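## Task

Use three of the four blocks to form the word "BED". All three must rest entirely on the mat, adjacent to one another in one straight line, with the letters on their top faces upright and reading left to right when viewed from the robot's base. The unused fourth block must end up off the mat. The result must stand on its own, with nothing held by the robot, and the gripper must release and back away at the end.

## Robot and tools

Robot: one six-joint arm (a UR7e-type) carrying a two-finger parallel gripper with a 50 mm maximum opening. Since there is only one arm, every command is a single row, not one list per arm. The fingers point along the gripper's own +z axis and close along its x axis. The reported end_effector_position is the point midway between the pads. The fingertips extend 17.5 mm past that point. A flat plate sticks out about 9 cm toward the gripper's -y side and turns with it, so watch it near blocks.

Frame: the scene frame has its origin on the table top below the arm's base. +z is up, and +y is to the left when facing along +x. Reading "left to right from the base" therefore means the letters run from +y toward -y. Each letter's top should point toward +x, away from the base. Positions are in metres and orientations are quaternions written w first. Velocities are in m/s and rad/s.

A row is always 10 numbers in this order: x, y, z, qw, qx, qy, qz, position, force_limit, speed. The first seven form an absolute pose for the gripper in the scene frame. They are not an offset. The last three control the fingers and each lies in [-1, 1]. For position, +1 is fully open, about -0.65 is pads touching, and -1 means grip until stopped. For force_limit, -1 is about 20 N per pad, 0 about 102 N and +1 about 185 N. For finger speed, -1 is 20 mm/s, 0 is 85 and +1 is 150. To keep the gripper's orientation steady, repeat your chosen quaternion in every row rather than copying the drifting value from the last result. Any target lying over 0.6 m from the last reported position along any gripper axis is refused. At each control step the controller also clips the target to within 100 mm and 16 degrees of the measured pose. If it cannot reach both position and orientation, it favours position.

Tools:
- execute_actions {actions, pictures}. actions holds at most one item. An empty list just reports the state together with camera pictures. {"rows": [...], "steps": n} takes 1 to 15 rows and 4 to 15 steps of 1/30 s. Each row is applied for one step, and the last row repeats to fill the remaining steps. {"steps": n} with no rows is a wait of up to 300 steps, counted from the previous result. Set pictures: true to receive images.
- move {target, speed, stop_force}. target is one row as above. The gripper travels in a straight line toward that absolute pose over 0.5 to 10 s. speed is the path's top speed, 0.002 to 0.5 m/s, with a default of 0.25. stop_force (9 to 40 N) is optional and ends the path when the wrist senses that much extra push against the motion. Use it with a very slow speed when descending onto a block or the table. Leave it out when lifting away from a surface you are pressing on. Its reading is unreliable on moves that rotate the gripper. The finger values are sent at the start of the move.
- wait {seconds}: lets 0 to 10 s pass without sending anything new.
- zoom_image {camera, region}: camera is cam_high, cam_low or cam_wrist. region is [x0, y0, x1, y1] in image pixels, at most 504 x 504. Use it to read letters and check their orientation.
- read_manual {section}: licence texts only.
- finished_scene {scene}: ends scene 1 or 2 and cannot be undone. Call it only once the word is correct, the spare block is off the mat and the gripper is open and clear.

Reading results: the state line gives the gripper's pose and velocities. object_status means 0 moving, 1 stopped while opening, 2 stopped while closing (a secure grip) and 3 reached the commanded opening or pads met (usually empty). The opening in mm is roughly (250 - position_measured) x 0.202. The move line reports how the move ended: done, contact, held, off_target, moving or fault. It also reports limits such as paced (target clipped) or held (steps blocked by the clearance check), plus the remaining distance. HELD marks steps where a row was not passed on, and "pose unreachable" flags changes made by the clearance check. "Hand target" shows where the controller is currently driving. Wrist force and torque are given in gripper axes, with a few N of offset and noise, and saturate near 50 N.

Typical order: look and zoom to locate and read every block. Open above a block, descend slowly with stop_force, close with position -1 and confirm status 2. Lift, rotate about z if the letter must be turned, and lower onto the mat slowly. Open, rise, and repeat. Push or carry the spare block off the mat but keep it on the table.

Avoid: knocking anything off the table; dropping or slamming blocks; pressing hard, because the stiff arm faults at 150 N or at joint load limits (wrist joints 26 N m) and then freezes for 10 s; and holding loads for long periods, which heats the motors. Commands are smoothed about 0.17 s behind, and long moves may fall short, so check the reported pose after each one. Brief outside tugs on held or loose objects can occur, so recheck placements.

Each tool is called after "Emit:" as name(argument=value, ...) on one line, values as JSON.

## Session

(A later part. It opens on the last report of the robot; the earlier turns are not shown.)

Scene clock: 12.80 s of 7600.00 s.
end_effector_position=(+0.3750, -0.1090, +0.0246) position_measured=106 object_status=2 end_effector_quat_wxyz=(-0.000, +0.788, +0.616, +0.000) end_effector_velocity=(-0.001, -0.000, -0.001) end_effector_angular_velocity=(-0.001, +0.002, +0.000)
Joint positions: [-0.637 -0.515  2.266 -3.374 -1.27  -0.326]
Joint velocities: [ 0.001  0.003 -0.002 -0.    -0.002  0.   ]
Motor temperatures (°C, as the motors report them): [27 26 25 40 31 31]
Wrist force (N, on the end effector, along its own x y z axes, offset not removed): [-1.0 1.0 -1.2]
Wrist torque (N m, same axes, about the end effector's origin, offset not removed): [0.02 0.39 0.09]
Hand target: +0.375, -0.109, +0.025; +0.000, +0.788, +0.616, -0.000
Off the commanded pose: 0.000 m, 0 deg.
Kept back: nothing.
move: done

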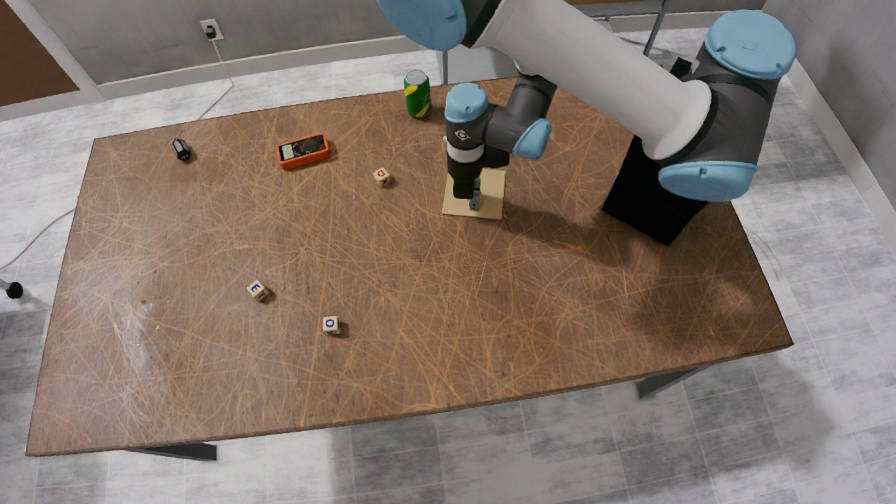

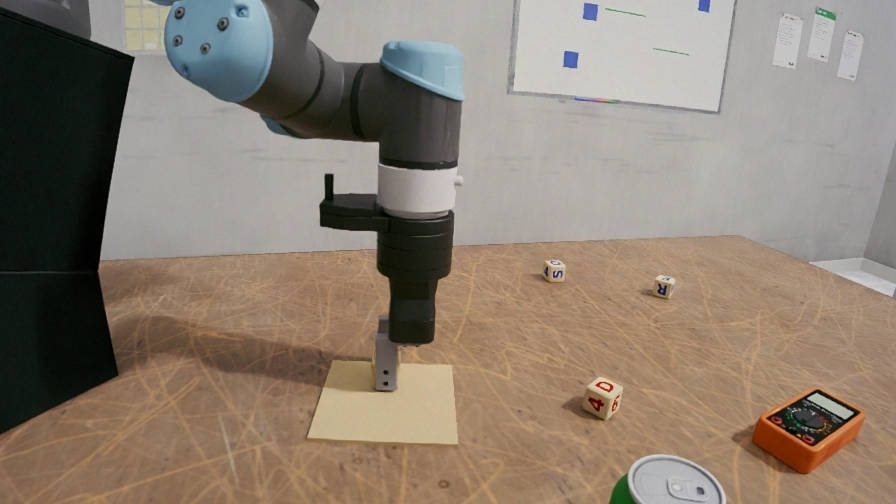

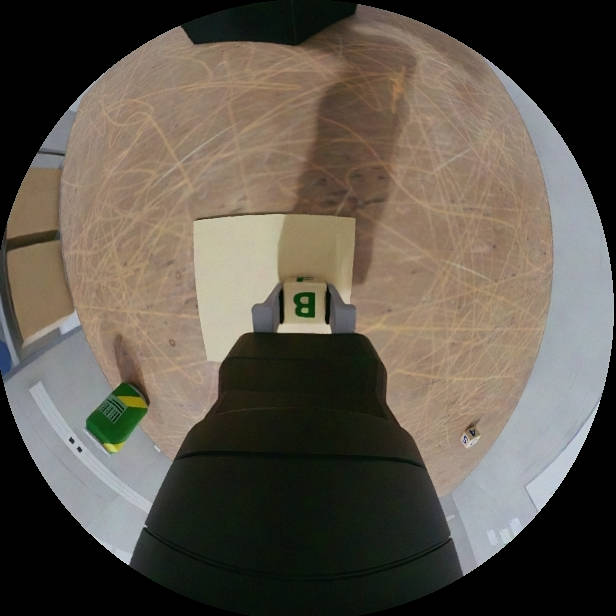

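Emit:
move(target=[0.375,-0.109,0.0245,0,0.788,0.616,0,1,-0.5,0])

Emit:
move(target=[0.375,-0.109,0.07,0,0.788,0.616,0,1,-0.5,0])

Emit:
move(target=[0.587,-0.21,0.075,0,0.552,0.834,0,1,-0.5,0], speed=0.4)

Emit:
zoom_image(camera="cam_wrist", region=[220,200,380,360])

Scene clock: 13.80 s of 7600.00 s.
end_effector_position=(+0.3750, -0.1090, +0.0245) position_measured=3 object_status=3 end_effector_quat_wxyz=(+0.000, +0.788, +0.616, -0.000) end_effector_velocity=(-0.000, -0.000, +0.000) end_effector_angular_velocity=(-0.001, +0.001, -0.000)
Joint positions: [-0.636 -0.515  2.266 -3.374 -1.27  -0.326]
Joint velocities: [-0.    -0.     0.     0.001 -0.002  0.   ]
Motor temperatures (°C, as the motors report them): [27 26 25 40 31 31]
Wrist force (N, on the end effector, along its own x y z axes, offset not removed): [-0.4 1.3 -2.6]
Wrist torque (N m, same axes, about the end effector's origin, offset not removed): [0.07 0.11 0.04]
Hand target: +0.375, -0.109, +0.025; +0.000, +0.788, +0.616, -0.000
Off the commanded pose: 0.000 m, 0 deg.
Kept back: nothing.
move: done

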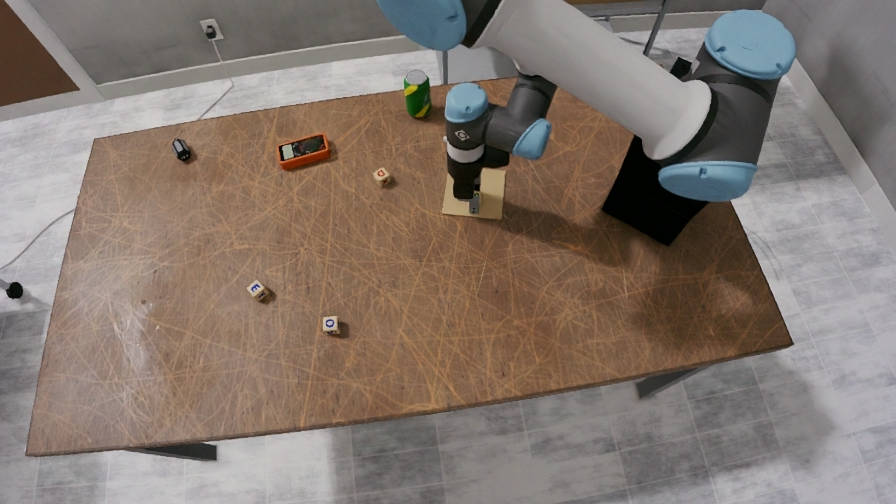

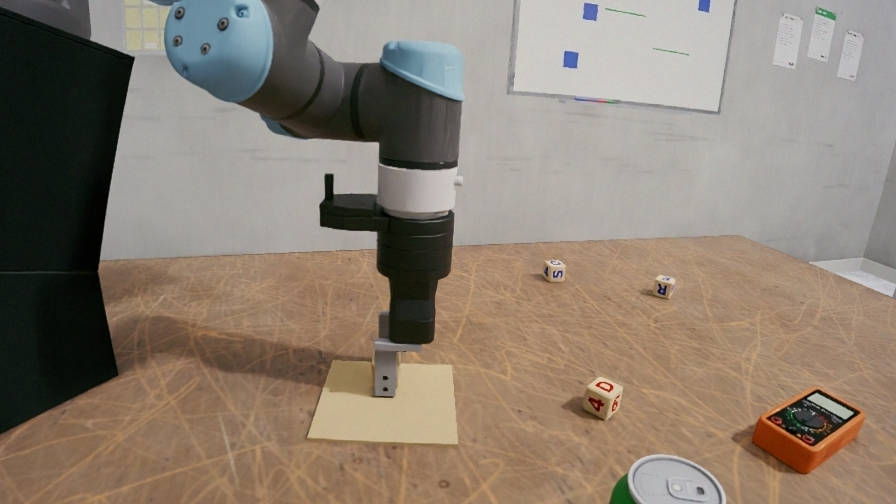

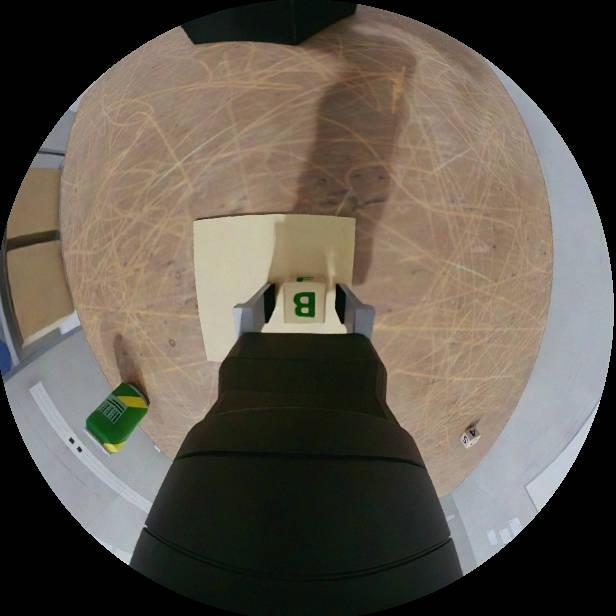

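Scene clock: 14.67 s of 7600.00 s.
end_effector_position=(+0.3750, -0.1090, +0.0699) position_measured=3 object_status=3 end_effector_quat_wxyz=(-0.000, +0.788, +0.616, +0.000) end_effector_velocity=(-0.000, +0.000, +0.001) end_effector_angular_velocity=(+0.000, +0.000, -0.000)
Joint positions: [-0.671 -0.65   2.337 -3.299 -1.268 -0.361]
Joint velocities: [-0.001 -0.004  0.002  0.003  0.    -0.001]
Motor temperatures (°C, as the motors report them): [27 26 25 40 31 31]
Wrist force (N, on the end effector, along its own x y z axes, offset not removed): [-0.5 1.1 -1.8]
Wrist torque (N m, same axes, about the end effector's origin, offset not removed): [0.02 0.36 0.09]
Hand target: +0.375, -0.109, +0.070; -0.000, +0.788, +0.616, +0.000
Off the commanded pose: 0.000 m, 0 deg.
Kept back: nothing.
move: done

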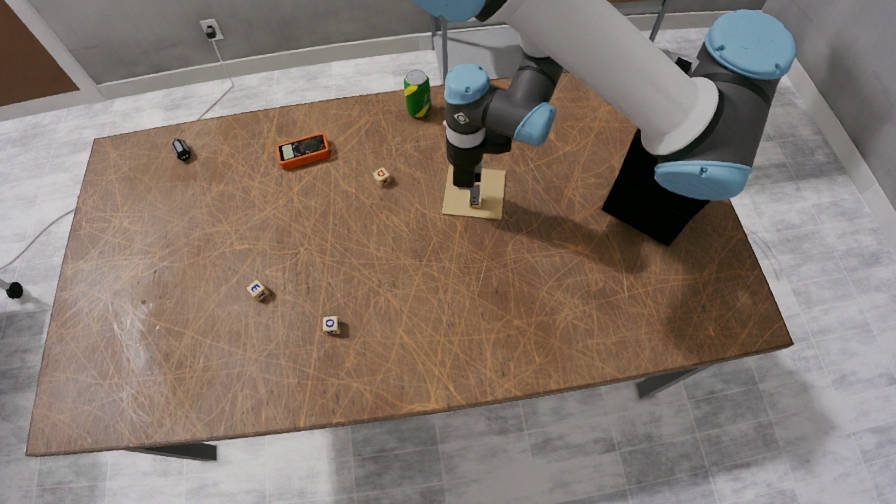

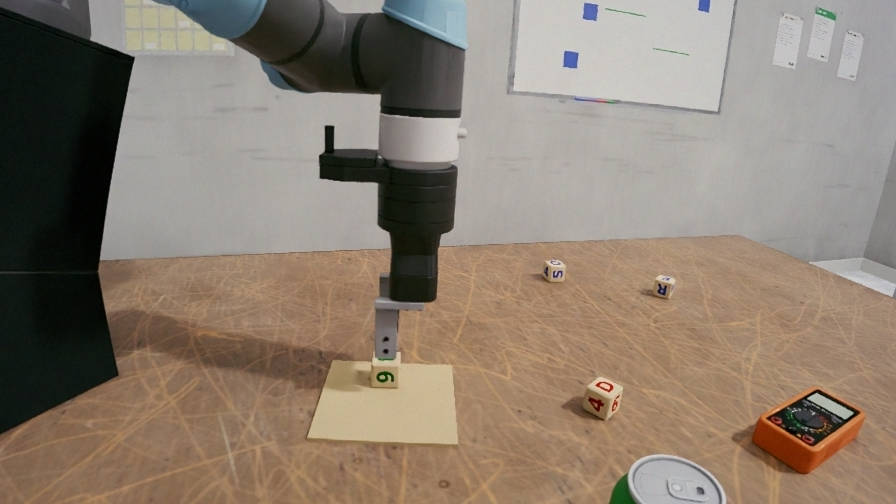

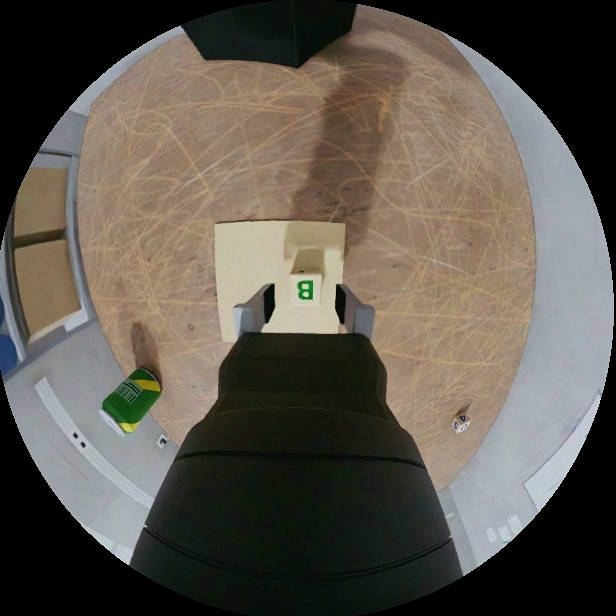

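Scene clock: 16.07 s of 7600.00 s.
end_effector_position=(+0.5870, -0.2097, +0.0749) position_measured=3 object_status=3 end_effector_quat_wxyz=(+0.000, +0.552, +0.834, -0.000) end_effector_velocity=(+0.001, -0.001, -0.001) end_effector_angular_velocity=(+0.001, +0.002, +0.003)
Joint positions: [-0.596 -0.612  1.713 -2.737 -1.272 -0.928]
Joint velocities: [ 0.     0.003 -0.007  0.006 -0.    -0.003]
Motor temperatures (°C, as the motors report them): [27 26 25 40 31 31]
Wrist force (N, on the end effector, along its own x y z axes, offset not removed): [-1.3 0.8 -2.0]
Wrist torque (N m, same axes, about the end effector's origin, offset not removed): [-0.06 0.27 0.14]
Hand target: +0.587, -0.210, +0.075; +0.000, +0.552, +0.834, -0.000
Off the commanded pose: 0.000 m, 0 deg.
Kept back: nothing.
move: done

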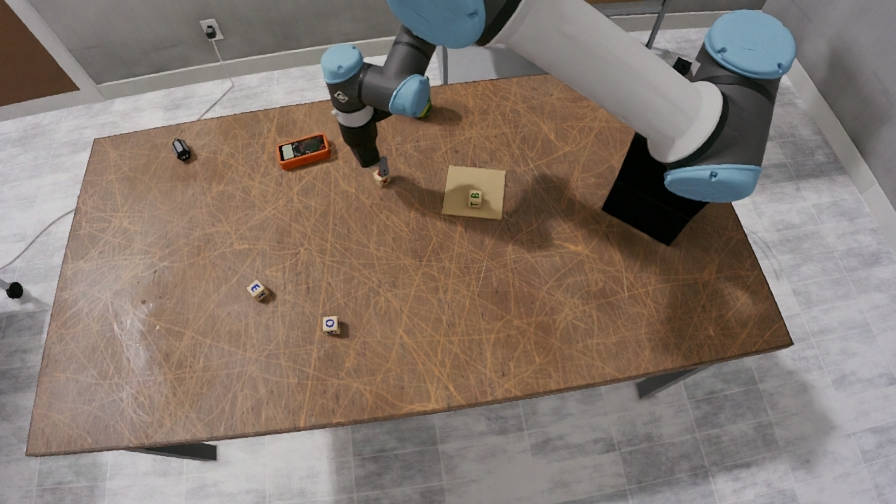

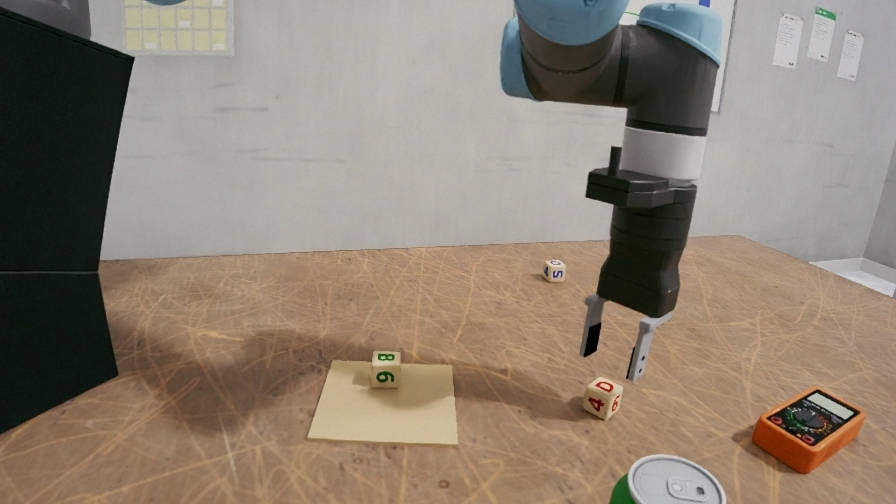

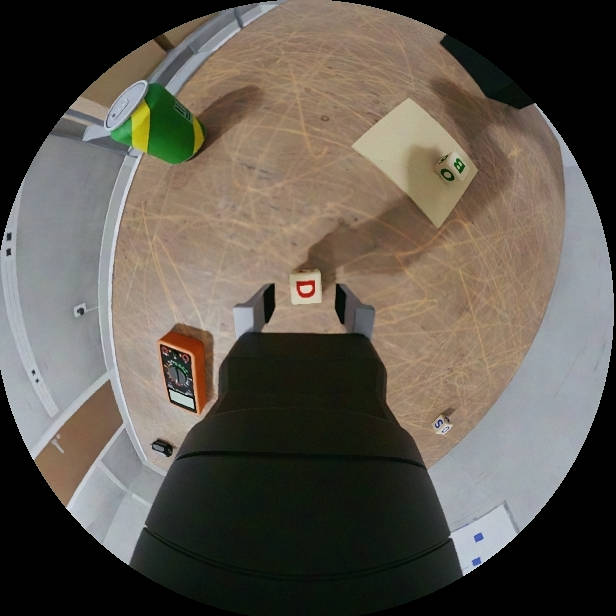

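Region (220, 200, 380, 360) of cam_wrist's 616x616 image, scaled by 3.150, with more detail than that image has.

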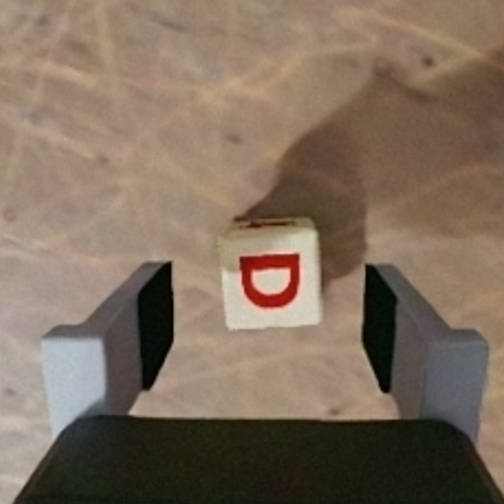

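Emit:
move(target=[0.587,-0.21,0.025,0,0.53,0.848,0,1,-0.5,0], speed=0.12)

Emit:
move(target=[0.587,-0.21,0.025,0,0.53,0.848,0,-1,-0.5,0])

Emit:
move(target=[0.58,-0.21,0.05,0,0.56,0.828,0,-1,-0.5,0])

Emit:
move(target=[0.357,-0.179,0.033,0,0.9925,-0.122,0,-1,-0.5,0], speed=0.5)

Emit:
move(target=[0.357,-0.179,0.02,0,0.9925,-0.122,0,-1,-0.5,0], speed=0.005, stop_force=9)

Scene clock: 17.20 s of 7600.00 s.
end_effector_position=(+0.5870, -0.2100, +0.0251) position_measured=3 object_status=3 end_effector_quat_wxyz=(+0.000, +0.530, +0.848, -0.000) end_effector_velocity=(+0.000, -0.000, -0.001) end_effector_angular_velocity=(-0.001, +0.001, +0.001)
Joint positions: [-0.572 -0.503  1.657 -2.797 -1.274 -0.955]
Joint velocities: [ 0.001  0.003 -0.003 -0.    -0.001 -0.001]
Motor temperatures (°C, as the motors report them): [27 26 25 40 31 31]
Wrist force (N, on the end effector, along its own x y z axes, offset not removed): [-1.1 0.8 -0.1]
Wrist torque (N m, same axes, about the end effector's origin, offset not removed): [0.09 0.24 0.07]
Hand target: +0.587, -0.210, +0.025; +0.000, +0.530, +0.848, -0.000
Off the commanded pose: 0.000 m, 0 deg.
Kept back: nothing.
move: done

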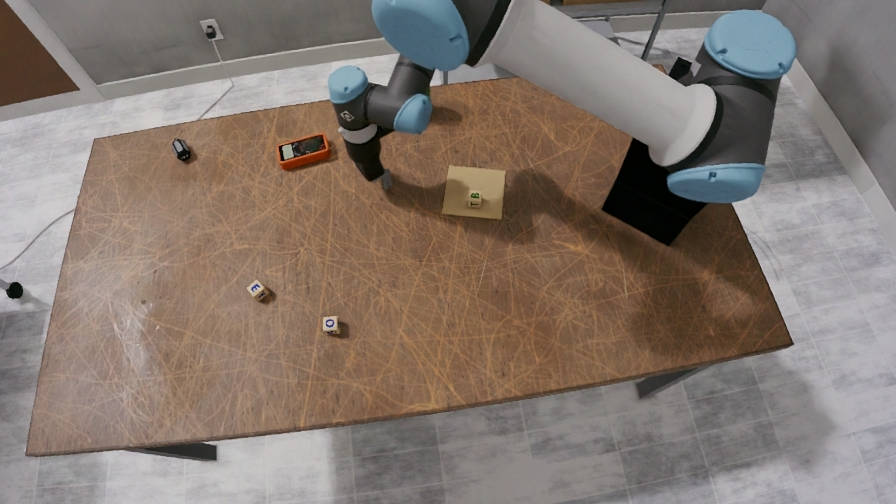

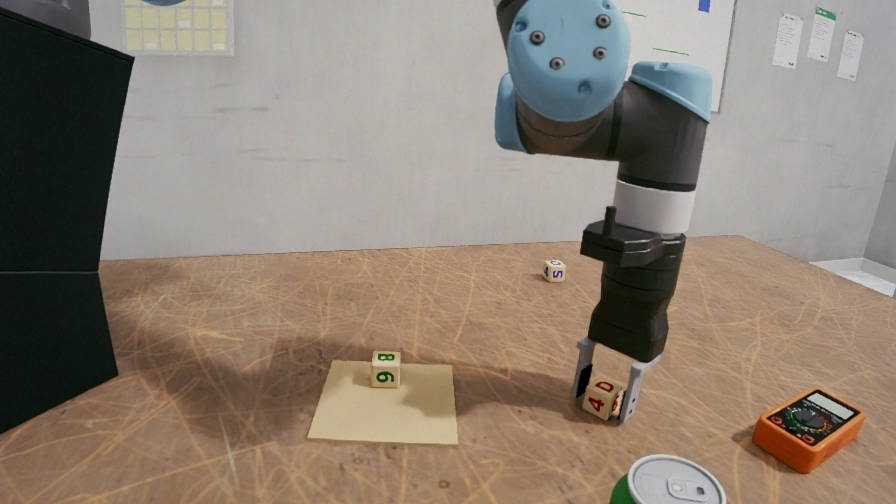

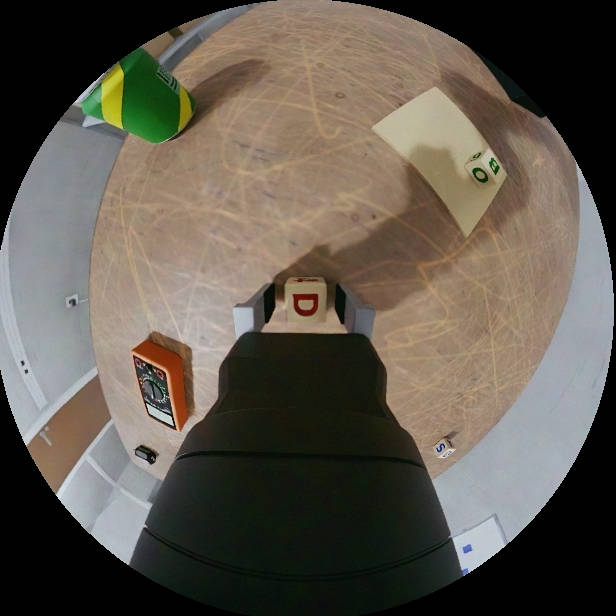

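Scene clock: 17.90 s of 7600.00 s.
end_effector_position=(+0.5870, -0.2100, +0.0250) position_measured=106 object_status=2 end_effector_quat_wxyz=(+0.000, +0.530, +0.848, -0.000) end_effector_velocity=(-0.000, +0.000, -0.000) end_effector_angular_velocity=(+0.001, -0.000, -0.000)
Joint positions: [-0.572 -0.503  1.657 -2.797 -1.274 -0.956]
Joint velocities: [-0.     0.001 -0.    -0.     0.001 -0.   ]
Motor temperatures (°C, as the motors report them): [27 26 25 40 31 31]
Wrist force (N, on the end effector, along its own x y z axes, offset not removed): [-1.4 1.3 -7.3]
Wrist torque (N m, same axes, about the end effector's origin, offset not removed): [0.13 0.60 0.16]
Hand target: +0.587, -0.210, +0.025; +0.000, +0.530, +0.848, -0.000
Off the commanded pose: 0.000 m, 0 deg.
Kept back: nothing.
move: done

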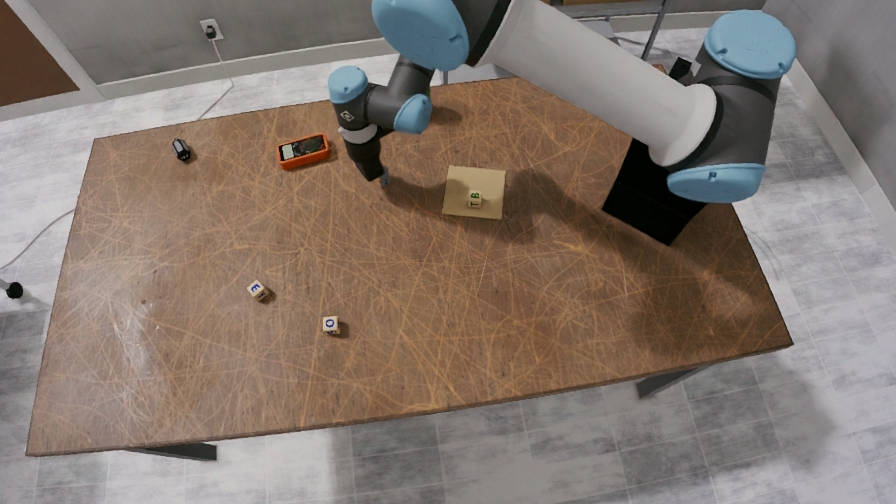

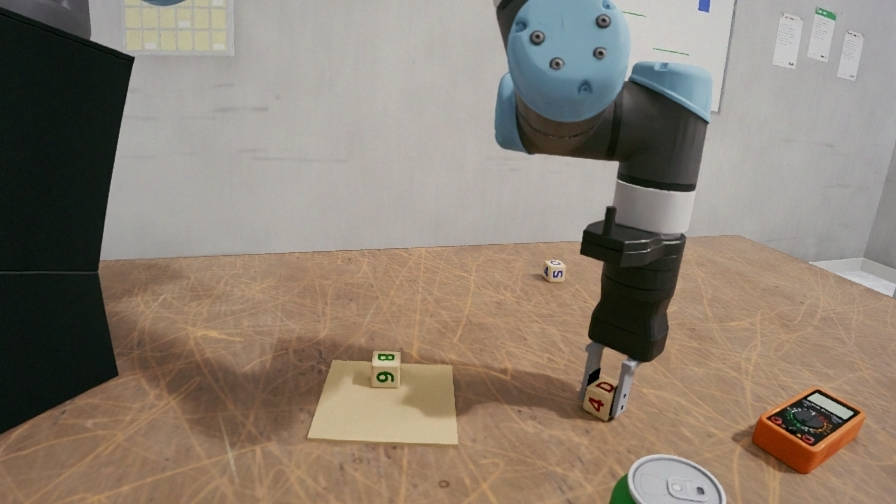

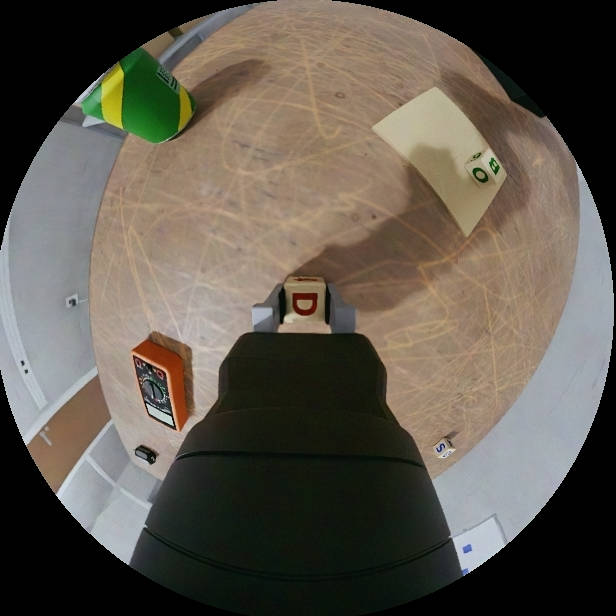

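Scene clock: 18.70 s of 7600.00 s.
end_effector_position=(+0.5800, -0.2100, +0.0499) position_measured=106 object_status=2 end_effector_quat_wxyz=(-0.000, +0.560, +0.828, +0.000) end_effector_velocity=(-0.001, -0.000, +0.001) end_effector_angular_velocity=(-0.001, +0.002, -0.004)
Joint positions: [-0.59  -0.56   1.704 -2.781 -1.272 -0.903]
Joint velocities: [-0.001 -0.002  0.003  0.001 -0.001  0.002]
Motor temperatures (°C, as the motors report them): [27 26 25 40 31 31]
Wrist force (N, on the end effector, along its own x y z axes, offset not removed): [-2.0 4.1 -0.6]
Wrist torque (N m, same axes, about the end effector's origin, offset not removed): [0.55 0.48 0.08]
Hand target: +0.580, -0.210, +0.050; -0.000, +0.560, +0.828, +0.000
Off the commanded pose: 0.000 m, 0 deg.
Kept back: nothing.
move: done

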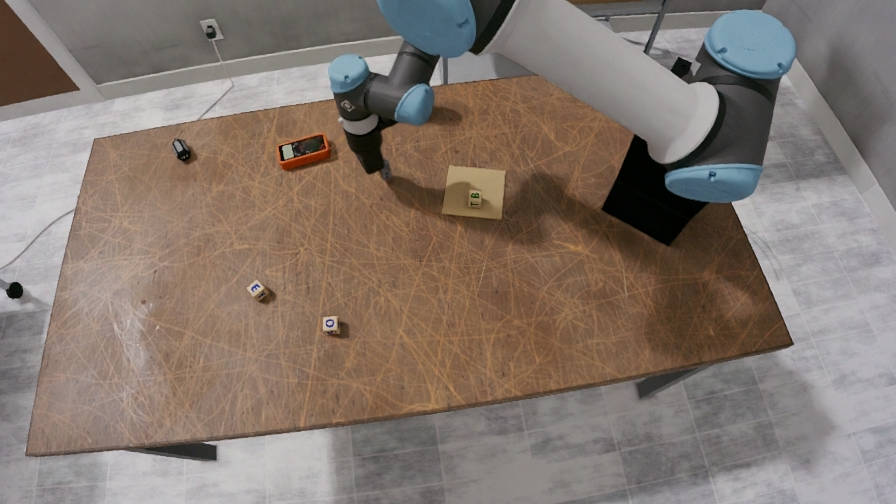

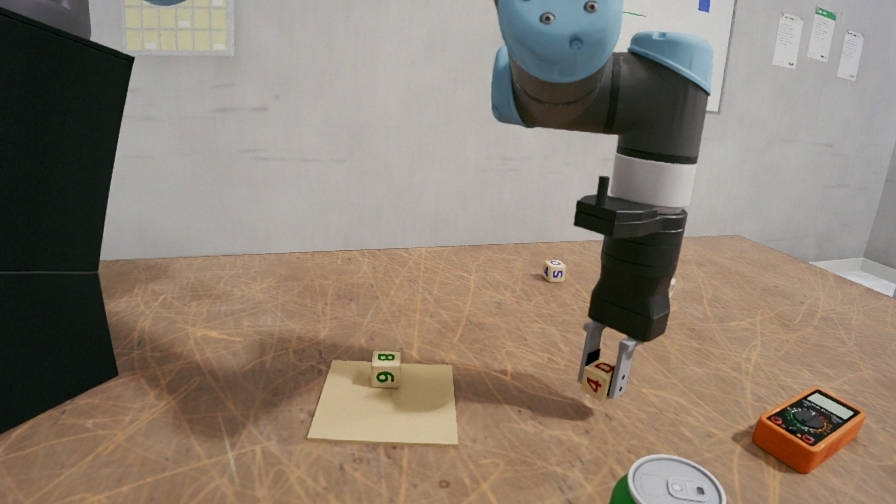

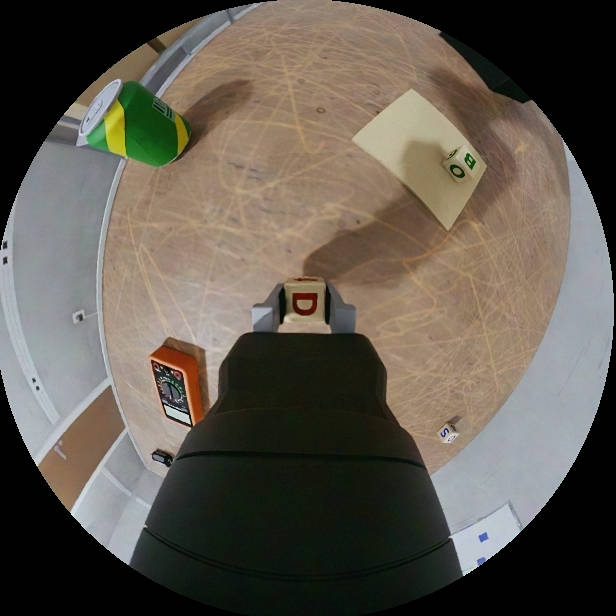

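Scene clock: 21.47 s of 7600.00 s.
end_effector_position=(+0.3571, -0.1792, +0.0331) position_measured=106 object_status=2 end_effector_quat_wxyz=(-0.000, +0.993, -0.122, -0.000) end_effector_velocity=(-0.000, -0.001, +0.000) end_effector_angular_velocity=(-0.005, -0.001, -0.006)
Joint positions: [-0.883 -0.466  2.275 -3.355 -1.266  0.986]
Joint velocities: [-0.001  0.002  0.003 -0.008 -0.002  0.006]
Motor temperatures (°C, as the motors report them): [27 26 25 40 31 31]
Wrist force (N, on the end effector, along its own x y z axes, offset not removed): [-0.3 0.6 -1.5]
Wrist torque (N m, same axes, about the end effector's origin, offset not removed): [-0.13 0.23 0.07]
Hand target: +0.357, -0.179, +0.033; -0.000, +0.993, -0.122, -0.000
Off the commanded pose: 0.000 m, 0 deg.
Kept back: nothing.
move: done

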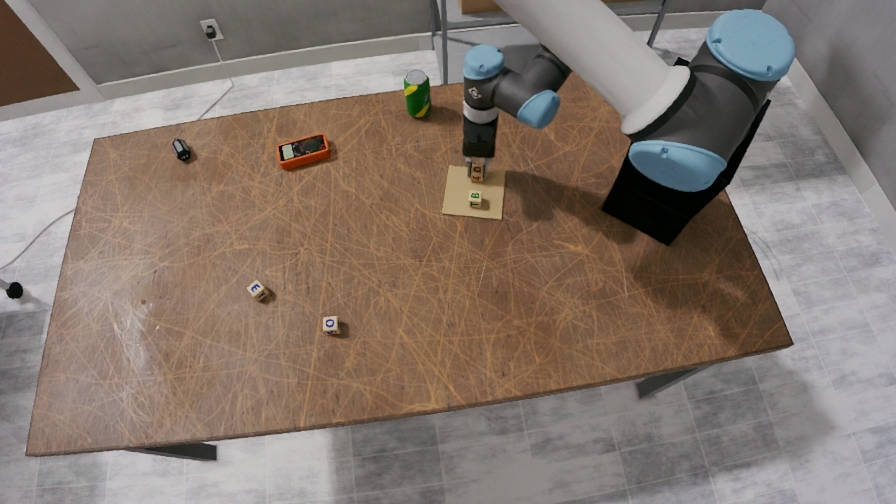

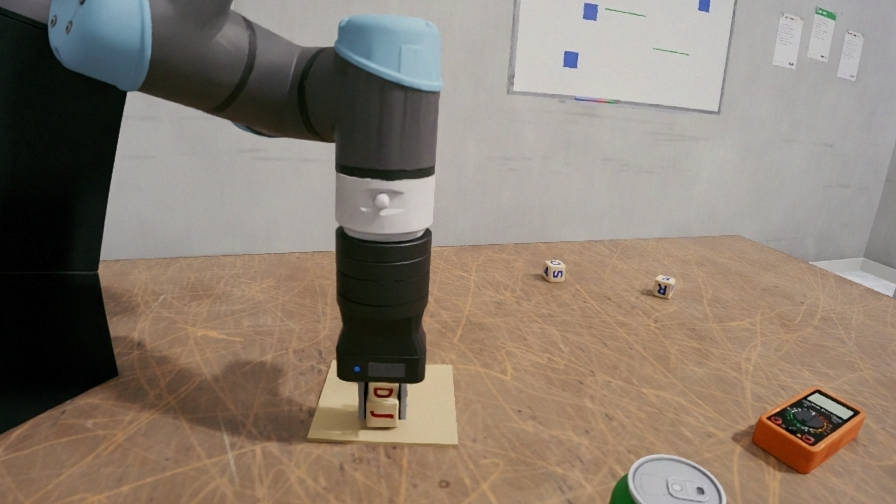

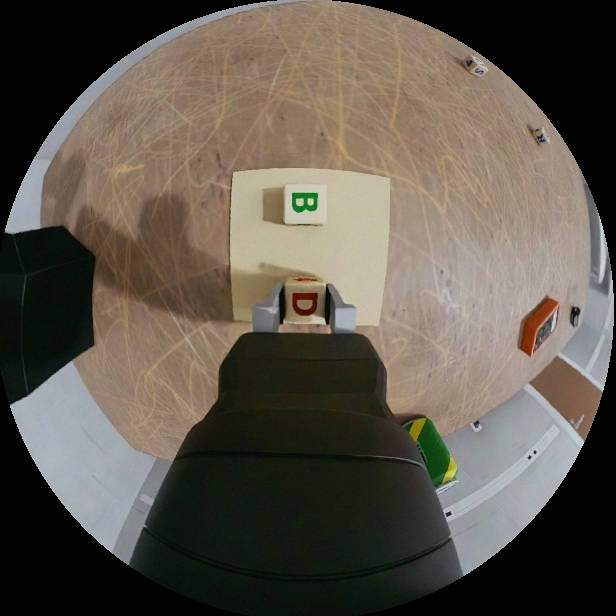

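Scene clock: 22.73 s of 7600.00 s.
end_effector_position=(+0.3571, -0.1791, +0.0285) position_measured=106 object_status=2 end_effector_quat_wxyz=(-0.000, +0.993, -0.122, +0.000) end_effector_velocity=(-0.001, +0.001, +0.001) end_effector_angular_velocity=(+0.001, +0.004, +0.002)
Joint positions: [-0.88  -0.453  2.268 -3.362 -1.266  0.99 ]
Joint velocities: [ 0.    -0.004  0.003  0.005 -0.002 -0.004]
Motor temperatures (°C, as the motors report them): [27 26 25 40 31 31]
Wrist force (N, on the end effector, along its own x y z axes, offset not removed): [-12.1 0.9 -36.1]
Wrist torque (N m, same axes, about the end effector's origin, offset not removed): [0.17 0.16 0.18]
Hand target: +0.357, -0.179, +0.029; -0.000, +0.993, -0.122, -0.000
Off the commanded pose: 0.009 m, 0 deg.
Kept back: nothing.
move: contact

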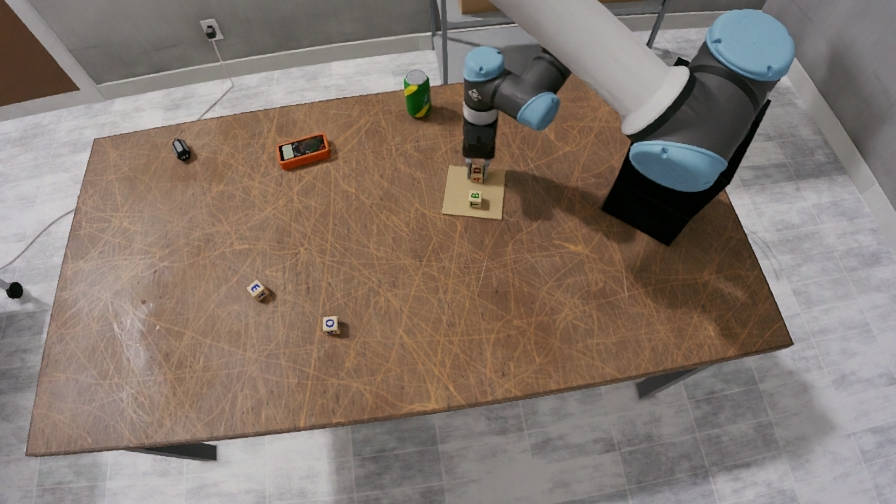

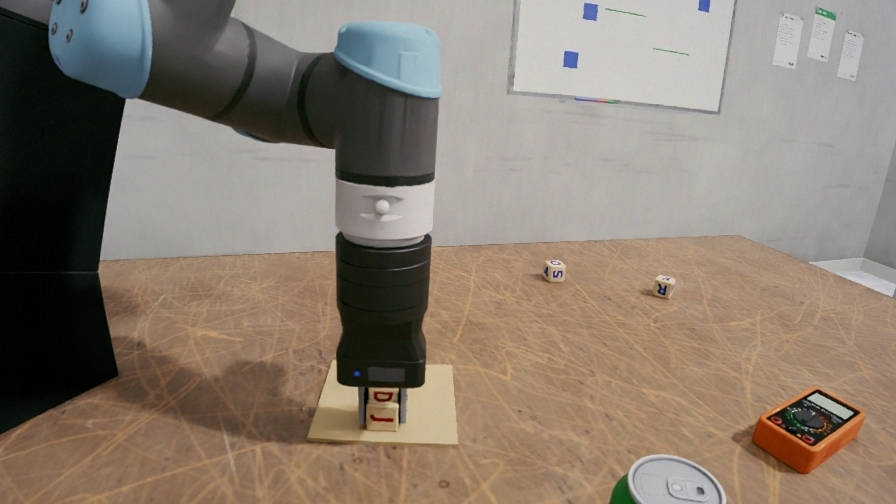

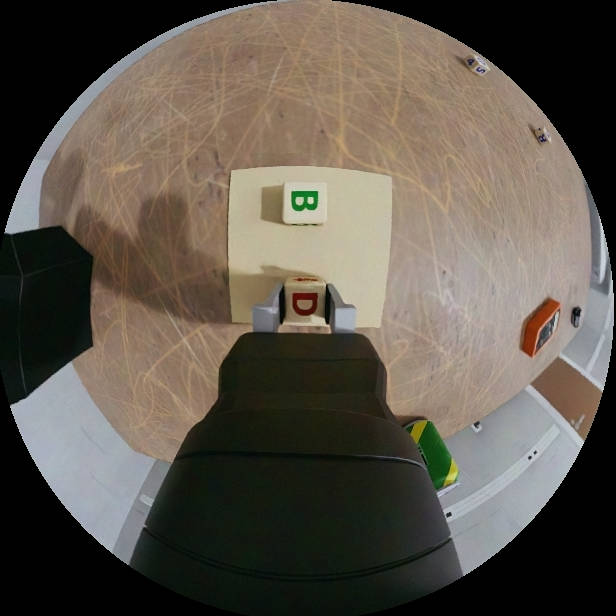

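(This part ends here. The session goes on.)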